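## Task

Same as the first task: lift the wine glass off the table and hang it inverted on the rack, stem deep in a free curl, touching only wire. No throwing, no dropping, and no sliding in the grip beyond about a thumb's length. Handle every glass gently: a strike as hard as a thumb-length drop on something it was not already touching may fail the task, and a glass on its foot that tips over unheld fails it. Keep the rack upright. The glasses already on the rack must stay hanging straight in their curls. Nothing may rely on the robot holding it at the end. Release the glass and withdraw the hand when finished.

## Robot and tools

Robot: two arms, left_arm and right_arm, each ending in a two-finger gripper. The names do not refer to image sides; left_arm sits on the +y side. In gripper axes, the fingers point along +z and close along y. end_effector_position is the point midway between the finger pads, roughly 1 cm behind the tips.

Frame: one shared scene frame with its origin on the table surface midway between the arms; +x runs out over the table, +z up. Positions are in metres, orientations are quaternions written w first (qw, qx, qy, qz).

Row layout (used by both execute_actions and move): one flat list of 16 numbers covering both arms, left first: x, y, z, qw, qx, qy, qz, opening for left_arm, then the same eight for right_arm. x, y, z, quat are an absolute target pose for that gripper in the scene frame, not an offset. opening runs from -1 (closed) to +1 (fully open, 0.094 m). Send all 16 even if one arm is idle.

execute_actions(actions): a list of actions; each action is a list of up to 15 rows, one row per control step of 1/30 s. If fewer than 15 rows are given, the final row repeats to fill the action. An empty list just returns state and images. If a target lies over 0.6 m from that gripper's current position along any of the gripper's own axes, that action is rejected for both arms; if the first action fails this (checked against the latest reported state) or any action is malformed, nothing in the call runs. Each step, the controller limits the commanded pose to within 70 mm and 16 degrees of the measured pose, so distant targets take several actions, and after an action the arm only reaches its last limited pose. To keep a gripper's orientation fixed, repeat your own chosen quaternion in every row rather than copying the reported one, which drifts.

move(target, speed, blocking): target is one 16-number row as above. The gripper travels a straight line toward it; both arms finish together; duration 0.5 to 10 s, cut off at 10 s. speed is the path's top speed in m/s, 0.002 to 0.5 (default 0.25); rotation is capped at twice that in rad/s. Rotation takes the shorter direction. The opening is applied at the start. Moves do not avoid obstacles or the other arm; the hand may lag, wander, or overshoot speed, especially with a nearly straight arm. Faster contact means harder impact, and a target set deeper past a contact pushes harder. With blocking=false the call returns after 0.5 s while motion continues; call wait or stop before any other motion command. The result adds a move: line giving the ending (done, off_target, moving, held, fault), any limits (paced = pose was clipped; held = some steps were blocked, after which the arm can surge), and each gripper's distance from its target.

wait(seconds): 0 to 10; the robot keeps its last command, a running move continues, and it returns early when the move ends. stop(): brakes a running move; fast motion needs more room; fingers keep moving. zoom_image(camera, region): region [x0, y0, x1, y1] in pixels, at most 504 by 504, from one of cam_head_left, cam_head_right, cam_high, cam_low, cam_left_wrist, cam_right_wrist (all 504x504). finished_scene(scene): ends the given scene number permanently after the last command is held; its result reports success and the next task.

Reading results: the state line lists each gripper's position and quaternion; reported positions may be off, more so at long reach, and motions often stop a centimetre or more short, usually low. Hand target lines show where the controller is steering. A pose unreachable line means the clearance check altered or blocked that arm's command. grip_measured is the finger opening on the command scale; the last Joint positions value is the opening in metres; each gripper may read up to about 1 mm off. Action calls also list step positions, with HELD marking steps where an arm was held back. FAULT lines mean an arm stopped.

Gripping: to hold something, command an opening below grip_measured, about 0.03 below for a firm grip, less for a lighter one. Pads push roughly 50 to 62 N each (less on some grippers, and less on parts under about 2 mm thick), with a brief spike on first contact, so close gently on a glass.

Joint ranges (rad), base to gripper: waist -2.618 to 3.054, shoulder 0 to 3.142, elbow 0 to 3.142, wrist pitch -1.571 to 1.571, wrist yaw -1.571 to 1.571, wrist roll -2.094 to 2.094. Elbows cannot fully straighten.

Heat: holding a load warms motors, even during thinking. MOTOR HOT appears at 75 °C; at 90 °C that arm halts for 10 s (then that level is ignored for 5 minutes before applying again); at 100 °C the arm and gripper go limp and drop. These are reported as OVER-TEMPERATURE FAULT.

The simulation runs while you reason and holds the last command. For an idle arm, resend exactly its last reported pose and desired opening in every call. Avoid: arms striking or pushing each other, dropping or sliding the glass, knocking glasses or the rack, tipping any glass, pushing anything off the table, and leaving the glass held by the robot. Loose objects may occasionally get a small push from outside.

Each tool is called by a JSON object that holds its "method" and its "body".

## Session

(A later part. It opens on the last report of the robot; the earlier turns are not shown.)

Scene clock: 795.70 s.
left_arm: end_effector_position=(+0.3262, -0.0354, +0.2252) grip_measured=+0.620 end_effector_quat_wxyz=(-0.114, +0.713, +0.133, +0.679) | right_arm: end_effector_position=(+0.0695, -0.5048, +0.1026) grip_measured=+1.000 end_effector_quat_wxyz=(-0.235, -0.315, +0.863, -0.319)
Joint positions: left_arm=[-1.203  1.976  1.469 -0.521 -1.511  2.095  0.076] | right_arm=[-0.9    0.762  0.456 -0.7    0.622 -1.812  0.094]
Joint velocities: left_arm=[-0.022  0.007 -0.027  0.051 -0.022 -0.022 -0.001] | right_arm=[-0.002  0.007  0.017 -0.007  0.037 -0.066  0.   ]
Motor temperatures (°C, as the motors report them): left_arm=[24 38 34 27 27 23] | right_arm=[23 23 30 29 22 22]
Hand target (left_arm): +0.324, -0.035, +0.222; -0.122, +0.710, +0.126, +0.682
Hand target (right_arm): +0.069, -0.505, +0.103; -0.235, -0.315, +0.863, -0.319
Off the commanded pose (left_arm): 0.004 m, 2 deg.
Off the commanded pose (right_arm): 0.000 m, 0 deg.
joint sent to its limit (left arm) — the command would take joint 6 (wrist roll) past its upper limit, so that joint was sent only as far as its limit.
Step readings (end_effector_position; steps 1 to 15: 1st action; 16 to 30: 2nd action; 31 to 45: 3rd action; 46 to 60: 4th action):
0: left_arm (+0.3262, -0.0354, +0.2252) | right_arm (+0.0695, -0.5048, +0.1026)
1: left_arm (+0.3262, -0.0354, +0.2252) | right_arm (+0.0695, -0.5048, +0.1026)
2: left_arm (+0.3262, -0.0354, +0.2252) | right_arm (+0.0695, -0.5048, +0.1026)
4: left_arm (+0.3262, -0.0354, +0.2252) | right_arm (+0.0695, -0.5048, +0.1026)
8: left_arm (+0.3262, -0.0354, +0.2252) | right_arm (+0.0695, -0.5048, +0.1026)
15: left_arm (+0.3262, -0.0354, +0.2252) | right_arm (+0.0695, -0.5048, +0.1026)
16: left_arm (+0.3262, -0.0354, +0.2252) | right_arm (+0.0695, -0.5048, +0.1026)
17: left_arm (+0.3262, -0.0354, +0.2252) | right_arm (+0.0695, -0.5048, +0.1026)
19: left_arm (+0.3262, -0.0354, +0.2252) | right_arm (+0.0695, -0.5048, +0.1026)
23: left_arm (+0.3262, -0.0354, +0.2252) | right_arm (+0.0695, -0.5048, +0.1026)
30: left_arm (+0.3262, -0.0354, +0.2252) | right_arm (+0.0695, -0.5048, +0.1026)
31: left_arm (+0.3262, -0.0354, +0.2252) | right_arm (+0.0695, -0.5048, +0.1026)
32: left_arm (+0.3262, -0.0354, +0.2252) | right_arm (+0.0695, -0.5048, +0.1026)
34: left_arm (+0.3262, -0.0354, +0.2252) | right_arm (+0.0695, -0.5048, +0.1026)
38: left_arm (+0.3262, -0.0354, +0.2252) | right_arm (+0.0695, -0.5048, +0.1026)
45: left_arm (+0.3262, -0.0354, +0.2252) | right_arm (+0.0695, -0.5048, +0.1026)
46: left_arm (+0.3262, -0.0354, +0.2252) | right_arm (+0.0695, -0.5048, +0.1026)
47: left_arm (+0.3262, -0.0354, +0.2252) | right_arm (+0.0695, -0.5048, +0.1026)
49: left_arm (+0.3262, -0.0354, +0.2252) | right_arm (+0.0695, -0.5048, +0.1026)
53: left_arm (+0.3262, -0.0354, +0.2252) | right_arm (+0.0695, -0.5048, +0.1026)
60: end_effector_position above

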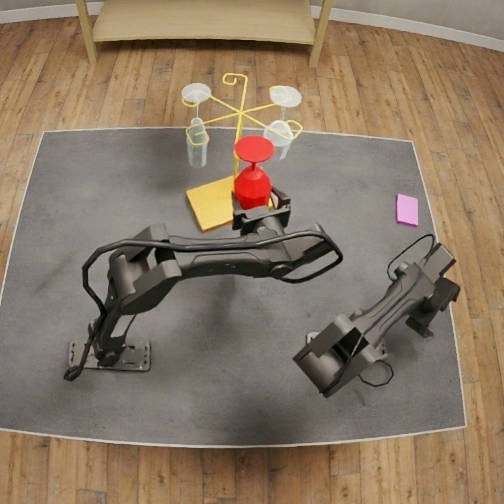

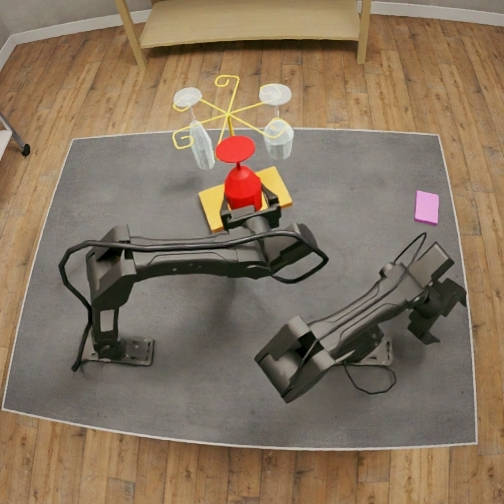

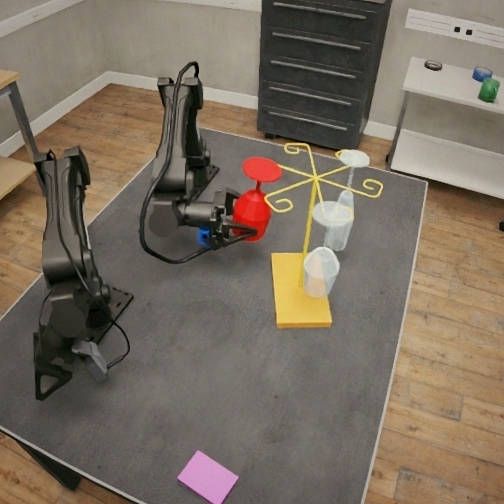

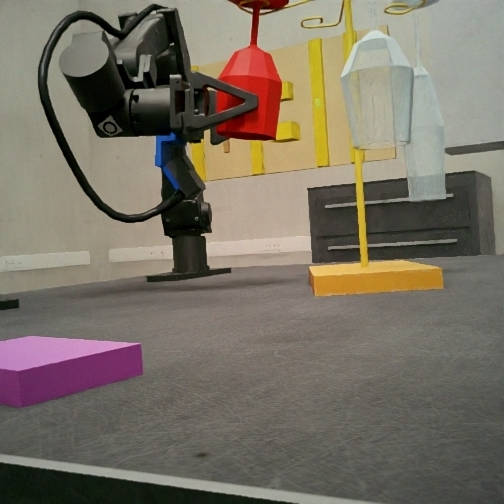

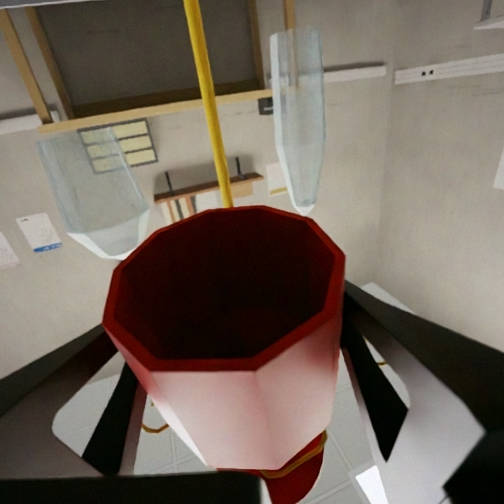

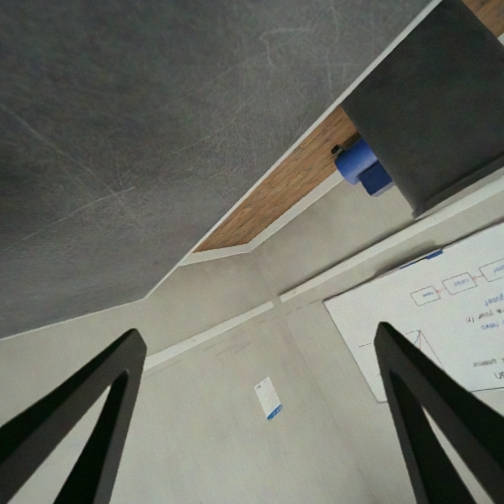

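{"method": "execute_actions", "body": {"actions": [[[0.324,-0.035,0.222,-0.118,0.709,0.121,0.685,0.65,0.0695,-0.5048,0.1026,-0.235,-0.315,0.863,-0.319,1]],[[0.324,-0.035,0.222,-0.118,0.709,0.121,0.685,0.72,0.0695,-0.5048,0.1026,-0.235,-0.315,0.863,-0.319,1]],[[0.324,-0.035,0.222,-0.118,0.709,0.121,0.685,1,0.0695,-0.5048,0.1026,-0.235,-0.315,0.863,-0.319,1]]]}}

{"method": "zoom_image", "body": {"camera": "cam_low", "region": [180,0,340,160]}}

Scene clock: 804.73 s.
left_arm: end_effector_position=(+0.3263, -0.0359, +0.2242) grip_measured=+0.998 end_effector_quat_wxyz=(-0.112, +0.715, +0.132, +0.678) | right_arm: end_effector_position=(+0.0695, -0.5048, +0.1026) grip_measured=+1.000 end_effector_quat_wxyz=(-0.235, -0.315, +0.863, -0.319)
Joint positions: left_arm=[-1.203  1.976  1.469 -0.521 -1.505  2.095  0.094] | right_arm=[-0.9    0.762  0.456 -0.7    0.622 -1.812  0.094]
Joint velocities: left_arm=[-0.002 -0.002  0.007  0.007  0.022 -0.066 -0.001] | right_arm=[-0.017 -0.007 -0.017  0.022  0.007 -0.051  0.   ]
Motor temperatures (°C, as the motors report them): left_arm=[24 38 34 26 27 23] | right_arm=[23 23 30 29 22 22]
Hand target (left_arm): +0.324, -0.035, +0.222; -0.122, +0.710, +0.126, +0.682
Hand target (right_arm): +0.069, -0.505, +0.103; -0.235, -0.315, +0.863, -0.319
Off the commanded pose (left_arm): 0.003 m, 2 deg.
Off the commanded pose (right_arm): 0.000 m, 0 deg.
joint sent to its limit (left arm) — the command would take joint 6 (wrist roll) past its upper limit, so that joint was sent only as far as its limit.
Step readings (end_effector_position; steps 1 to 15: 1st action; 16 to 30: 2nd action; 31 to 45: 3rd action):
0: left_arm (+0.3262, -0.0354, +0.2252) | right_arm (+0.0695, -0.5048, +0.1026)
1: left_arm (+0.3262, -0.0354, +0.2251) | right_arm (+0.0695, -0.5048, +0.1026)
2: left_arm (+0.3262, -0.0355, +0.2250) | right_arm (+0.0695, -0.5048, +0.1026)
4: left_arm (+0.3263, -0.0357, +0.2247) | right_arm (+0.0695, -0.5048, +0.1026)
8: left_arm (+0.3263, -0.0358, +0.2244) | right_arm (+0.0695, -0.5048, +0.1026)
15: left_arm (+0.3263, -0.0359, +0.2242) | right_arm (+0.0695, -0.5048, +0.1026)
16: left_arm (+0.3263, -0.0359, +0.2242) | right_arm (+0.0695, -0.5048, +0.1026)
17: left_arm (+0.3263, -0.0359, +0.2242) | right_arm (+0.0695, -0.5048, +0.1026)
19: left_arm (+0.3263, -0.0359, +0.2242) | right_arm (+0.0695, -0.5048, +0.1026)
23: left_arm (+0.3263, -0.0359, +0.2242) | right_arm (+0.0695, -0.5048, +0.1026)
30: left_arm (+0.3263, -0.0359, +0.2242) | right_arm (+0.0695, -0.5048, +0.1026)
31: left_arm (+0.3263, -0.0359, +0.2242) | right_arm (+0.0695, -0.5048, +0.1026)
32: left_arm (+0.3263, -0.0359, +0.2242) | right_arm (+0.0695, -0.5048, +0.1026)
34: left_arm (+0.3263, -0.0359, +0.2242) | right_arm (+0.0695, -0.5048, +0.1026)
38: left_arm (+0.3263, -0.0359, +0.2242) | right_arm (+0.0695, -0.5048, +0.1026)
45: end_effector_position above

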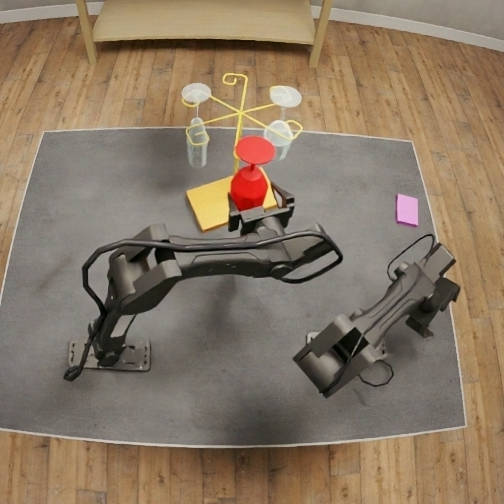

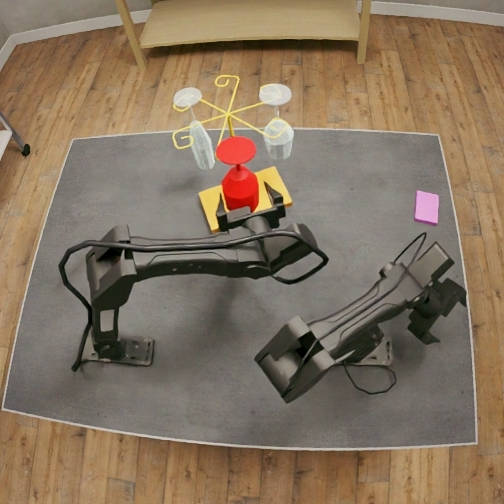

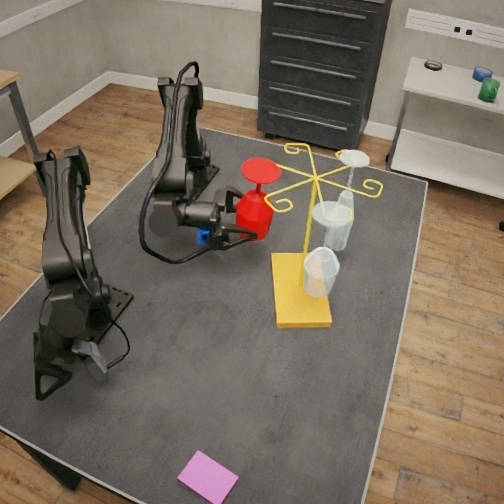

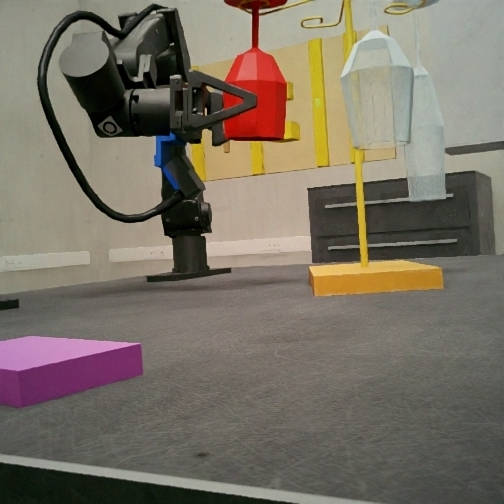

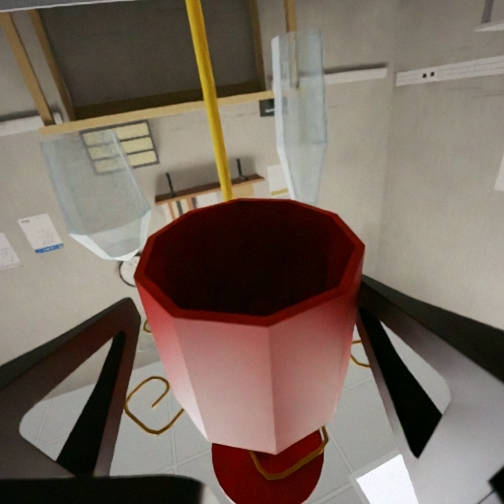

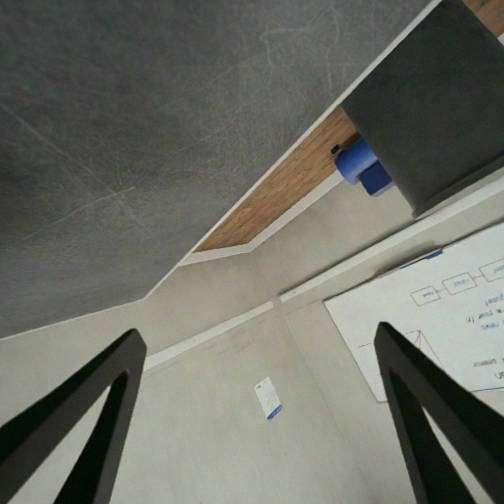

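Region (180, 0, 340, 160) of cam_low's 504x504 image, scaled by 3.150, with more detail than that image has.

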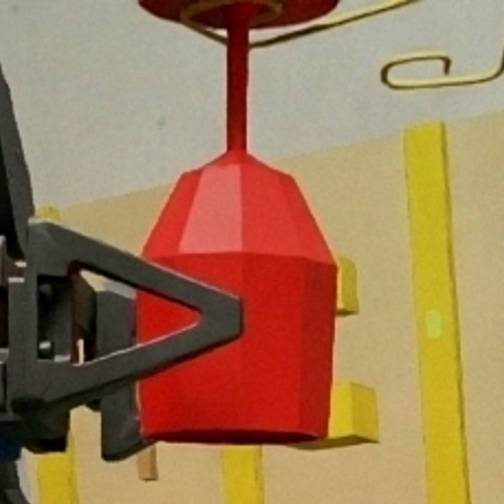

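{"method": "move", "body": {"target": [0.289,-0.049,0.224,-0.112,0.712,0.125,0.682,1,0.0695,-0.5048,0.1026,-0.235,-0.315,0.863,-0.319,1], "speed": 0.02}}

{"method": "move", "body": {"target": [0.235,-0.06,0.235,-0.06,0.716,0.065,0.692,1,0.0695,-0.5048,0.1026,-0.235,-0.315,0.863,-0.319,1], "speed": 0.04}}

{"method": "zoom_image", "body": {"camera": "cam_head_left", "region": [160,50,330,240]}}

{"method": "zoom_image", "body": {"camera": "cam_left_wrist", "region": [0,100,504,504]}}

Scene clock: 818.53 s.
left_arm: end_effector_position=(+0.2925, -0.0464, +0.2163) grip_measured=+0.998 end_effector_quat_wxyz=(-0.092, +0.718, +0.106, +0.682) | right_arm: end_effector_position=(+0.0695, -0.5048, +0.1026) grip_measured=+1.000 end_effector_quat_wxyz=(-0.235, -0.315, +0.863, -0.319)
Joint positions: left_arm=[-1.292  2.005  1.509 -0.855 -1.516  1.778  0.094] | right_arm=[-0.9    0.762  0.456 -0.7    0.622 -1.812  0.094]
Joint velocities: left_arm=[-0.002  0.042  0.071 -0.212 -0.007 -0.139  0.001] | right_arm=[ 0.007 -0.012 -0.037 -0.007  0.022 -0.037  0.   ]
Motor temperatures (°C, as the motors report them): left_arm=[24 38 34 26 27 23] | right_arm=[23 23 30 29 22 22]
Hand target (left_arm): +0.290, -0.050, +0.224; -0.091, +0.711, +0.104, +0.689
Hand target (right_arm): +0.069, -0.505, +0.103; -0.235, -0.315, +0.863, -0.319
Off the commanded pose (left_arm): 0.009 m, 3 deg.
Off the commanded pose (right_arm): 0.000 m, 0 deg.
move: off_target (left_arm)

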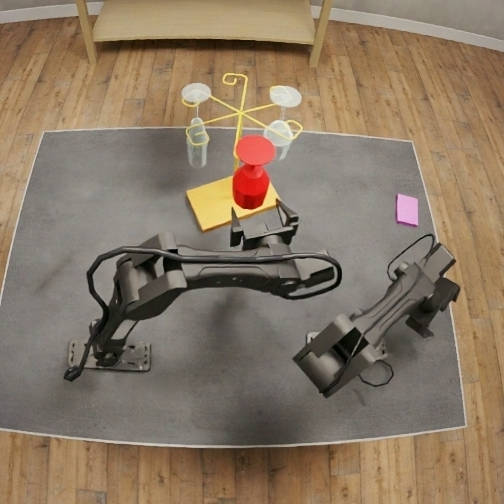

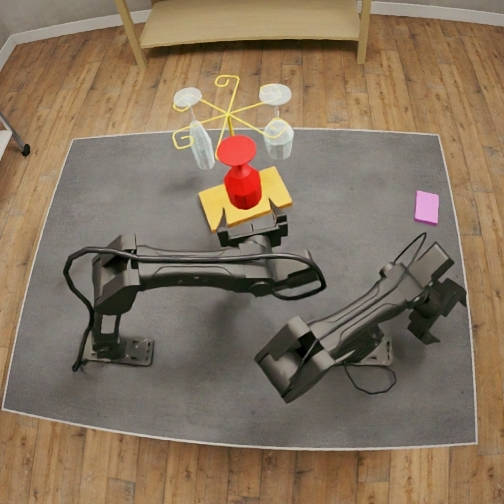

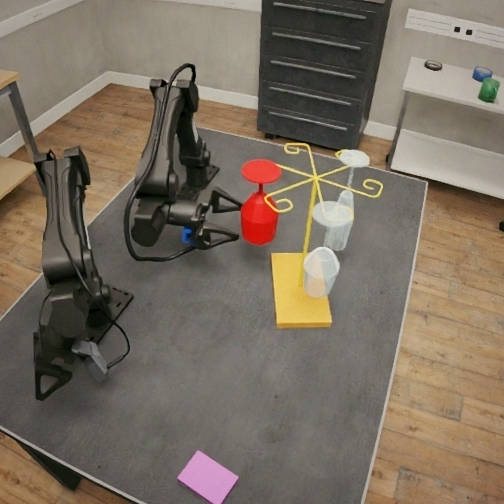

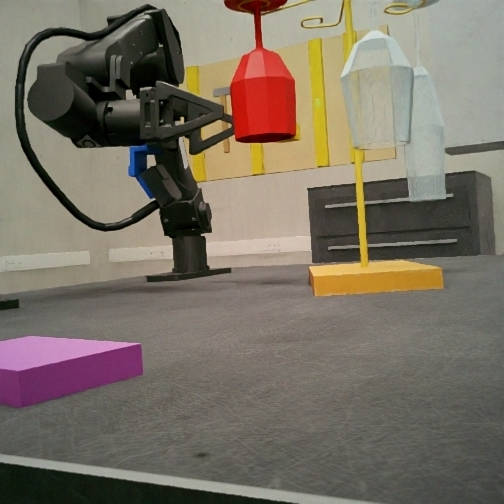

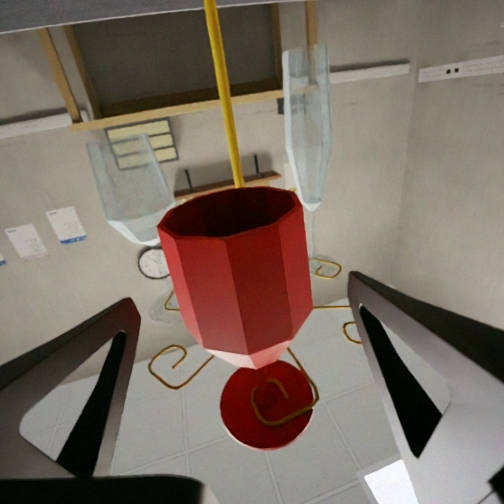

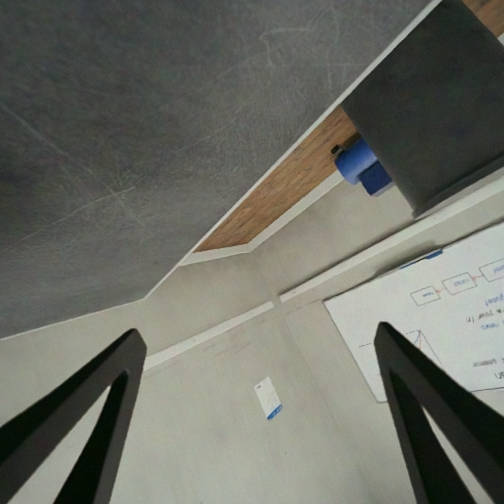

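Scene clock: 821.30 s.
left_arm: end_effector_position=(+0.2381, -0.0562, +0.2294) grip_measured=+0.998 end_effector_quat_wxyz=(-0.051, +0.725, +0.061, +0.684) | right_arm: end_effector_position=(+0.0695, -0.5048, +0.1026) grip_measured=+1.000 end_effector_quat_wxyz=(-0.235, -0.315, +0.863, -0.319)
Joint positions: left_arm=[-1.438  2.01   1.576 -1.331 -1.51   1.366  0.094] | right_arm=[-0.9    0.762  0.456 -0.7    0.622 -1.812  0.094]
Joint velocities: left_arm=[ 0.012  0.115  0.051 -0.139 -0.022 -0.081  0.001] | right_arm=[ 0.017 -0.012 -0.002 -0.022 -0.037  0.051  0.   ]
Motor temperatures (°C, as the motors report them): left_arm=[24 38 34 26 27 23] | right_arm=[23 23 30 29 22 22]
Hand target (left_arm): +0.236, -0.061, +0.235; -0.049, +0.719, +0.055, +0.691
Hand target (right_arm): +0.069, -0.505, +0.103; -0.235, -0.315, +0.863, -0.319
Off the commanded pose (left_arm): 0.007 m, 2 deg.
Off the commanded pose (right_arm): 0.000 m, 0 deg.
move: done

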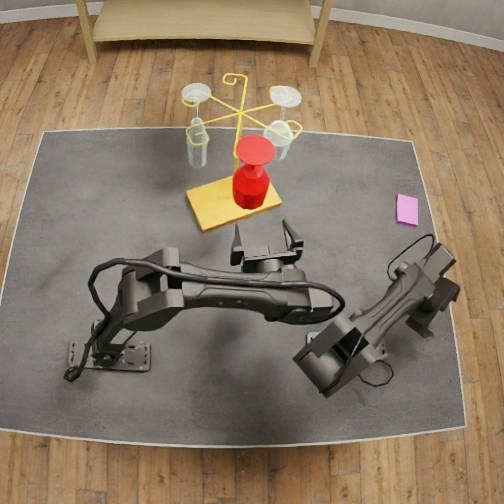

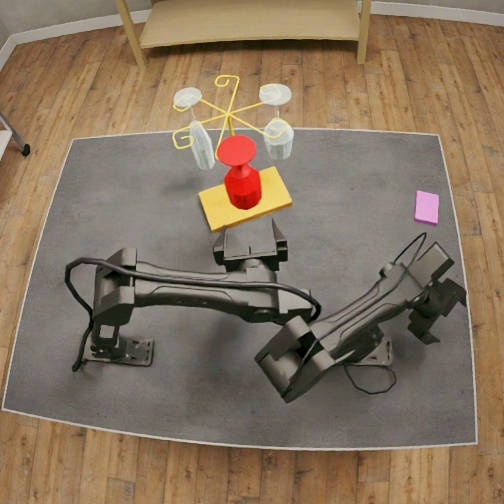

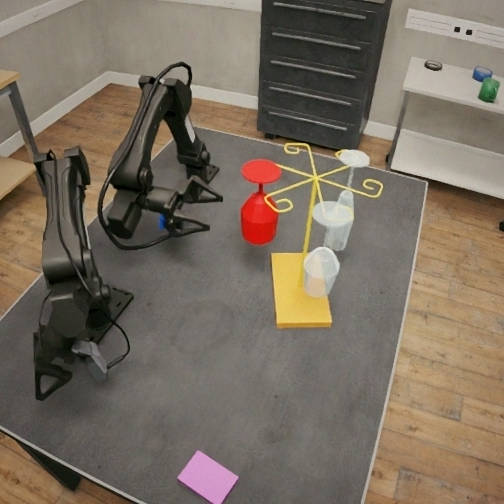

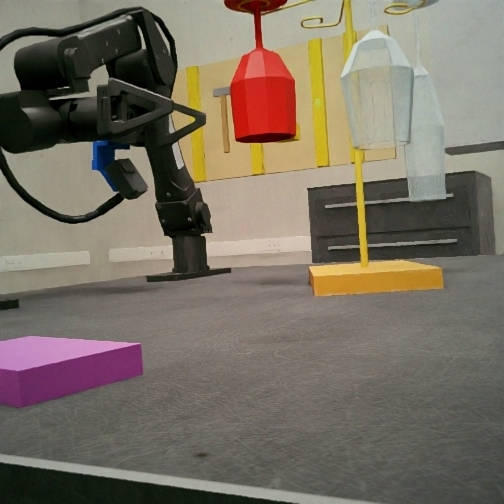

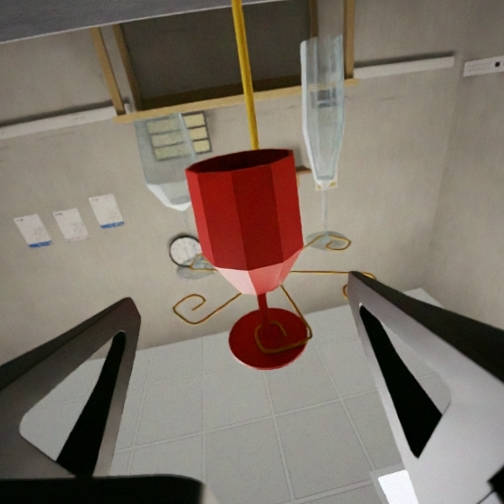

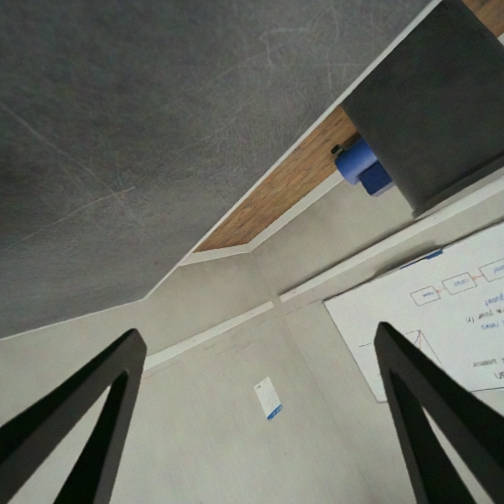

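Region (160, 50, 330, 240) of cam_head_left's 504x504 image, scaled by 2.653, with more detail than that image has; it fills the left 451 columns of this view, and the rest is white.

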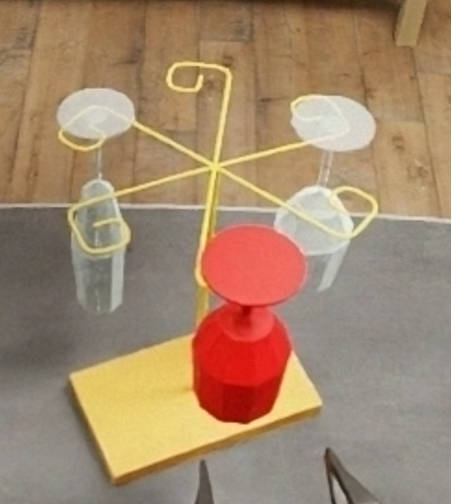

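Region (0, 100, 504, 504) of cam_left_wrist's 504x504 image, scaled by 1.000; it fills the top 404 rows of this view, and the rest is white.

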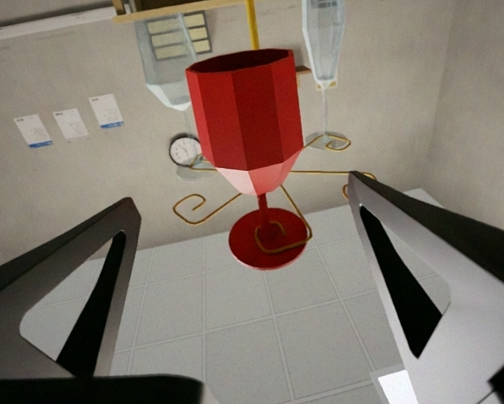

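Check stem centring in the curl.

{"method": "zoom_image", "body": {"camera": "cam_left_wrist", "region": [210,280,330,380]}}

Region (210, 280, 330, 380) of cam_left_wrist's 504x504 image, scaled by 4.200, with more detail than that image has.

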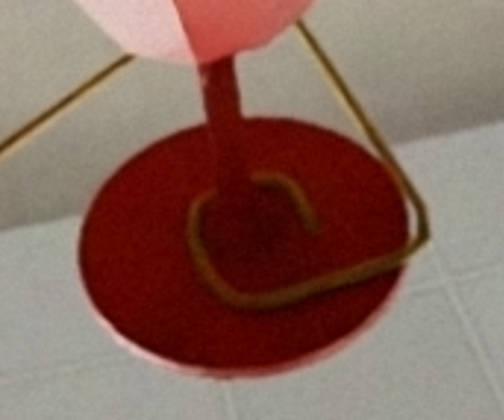

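{"method": "finished_scene", "body": {"scene": 2}}

The scene is finished: the task was done.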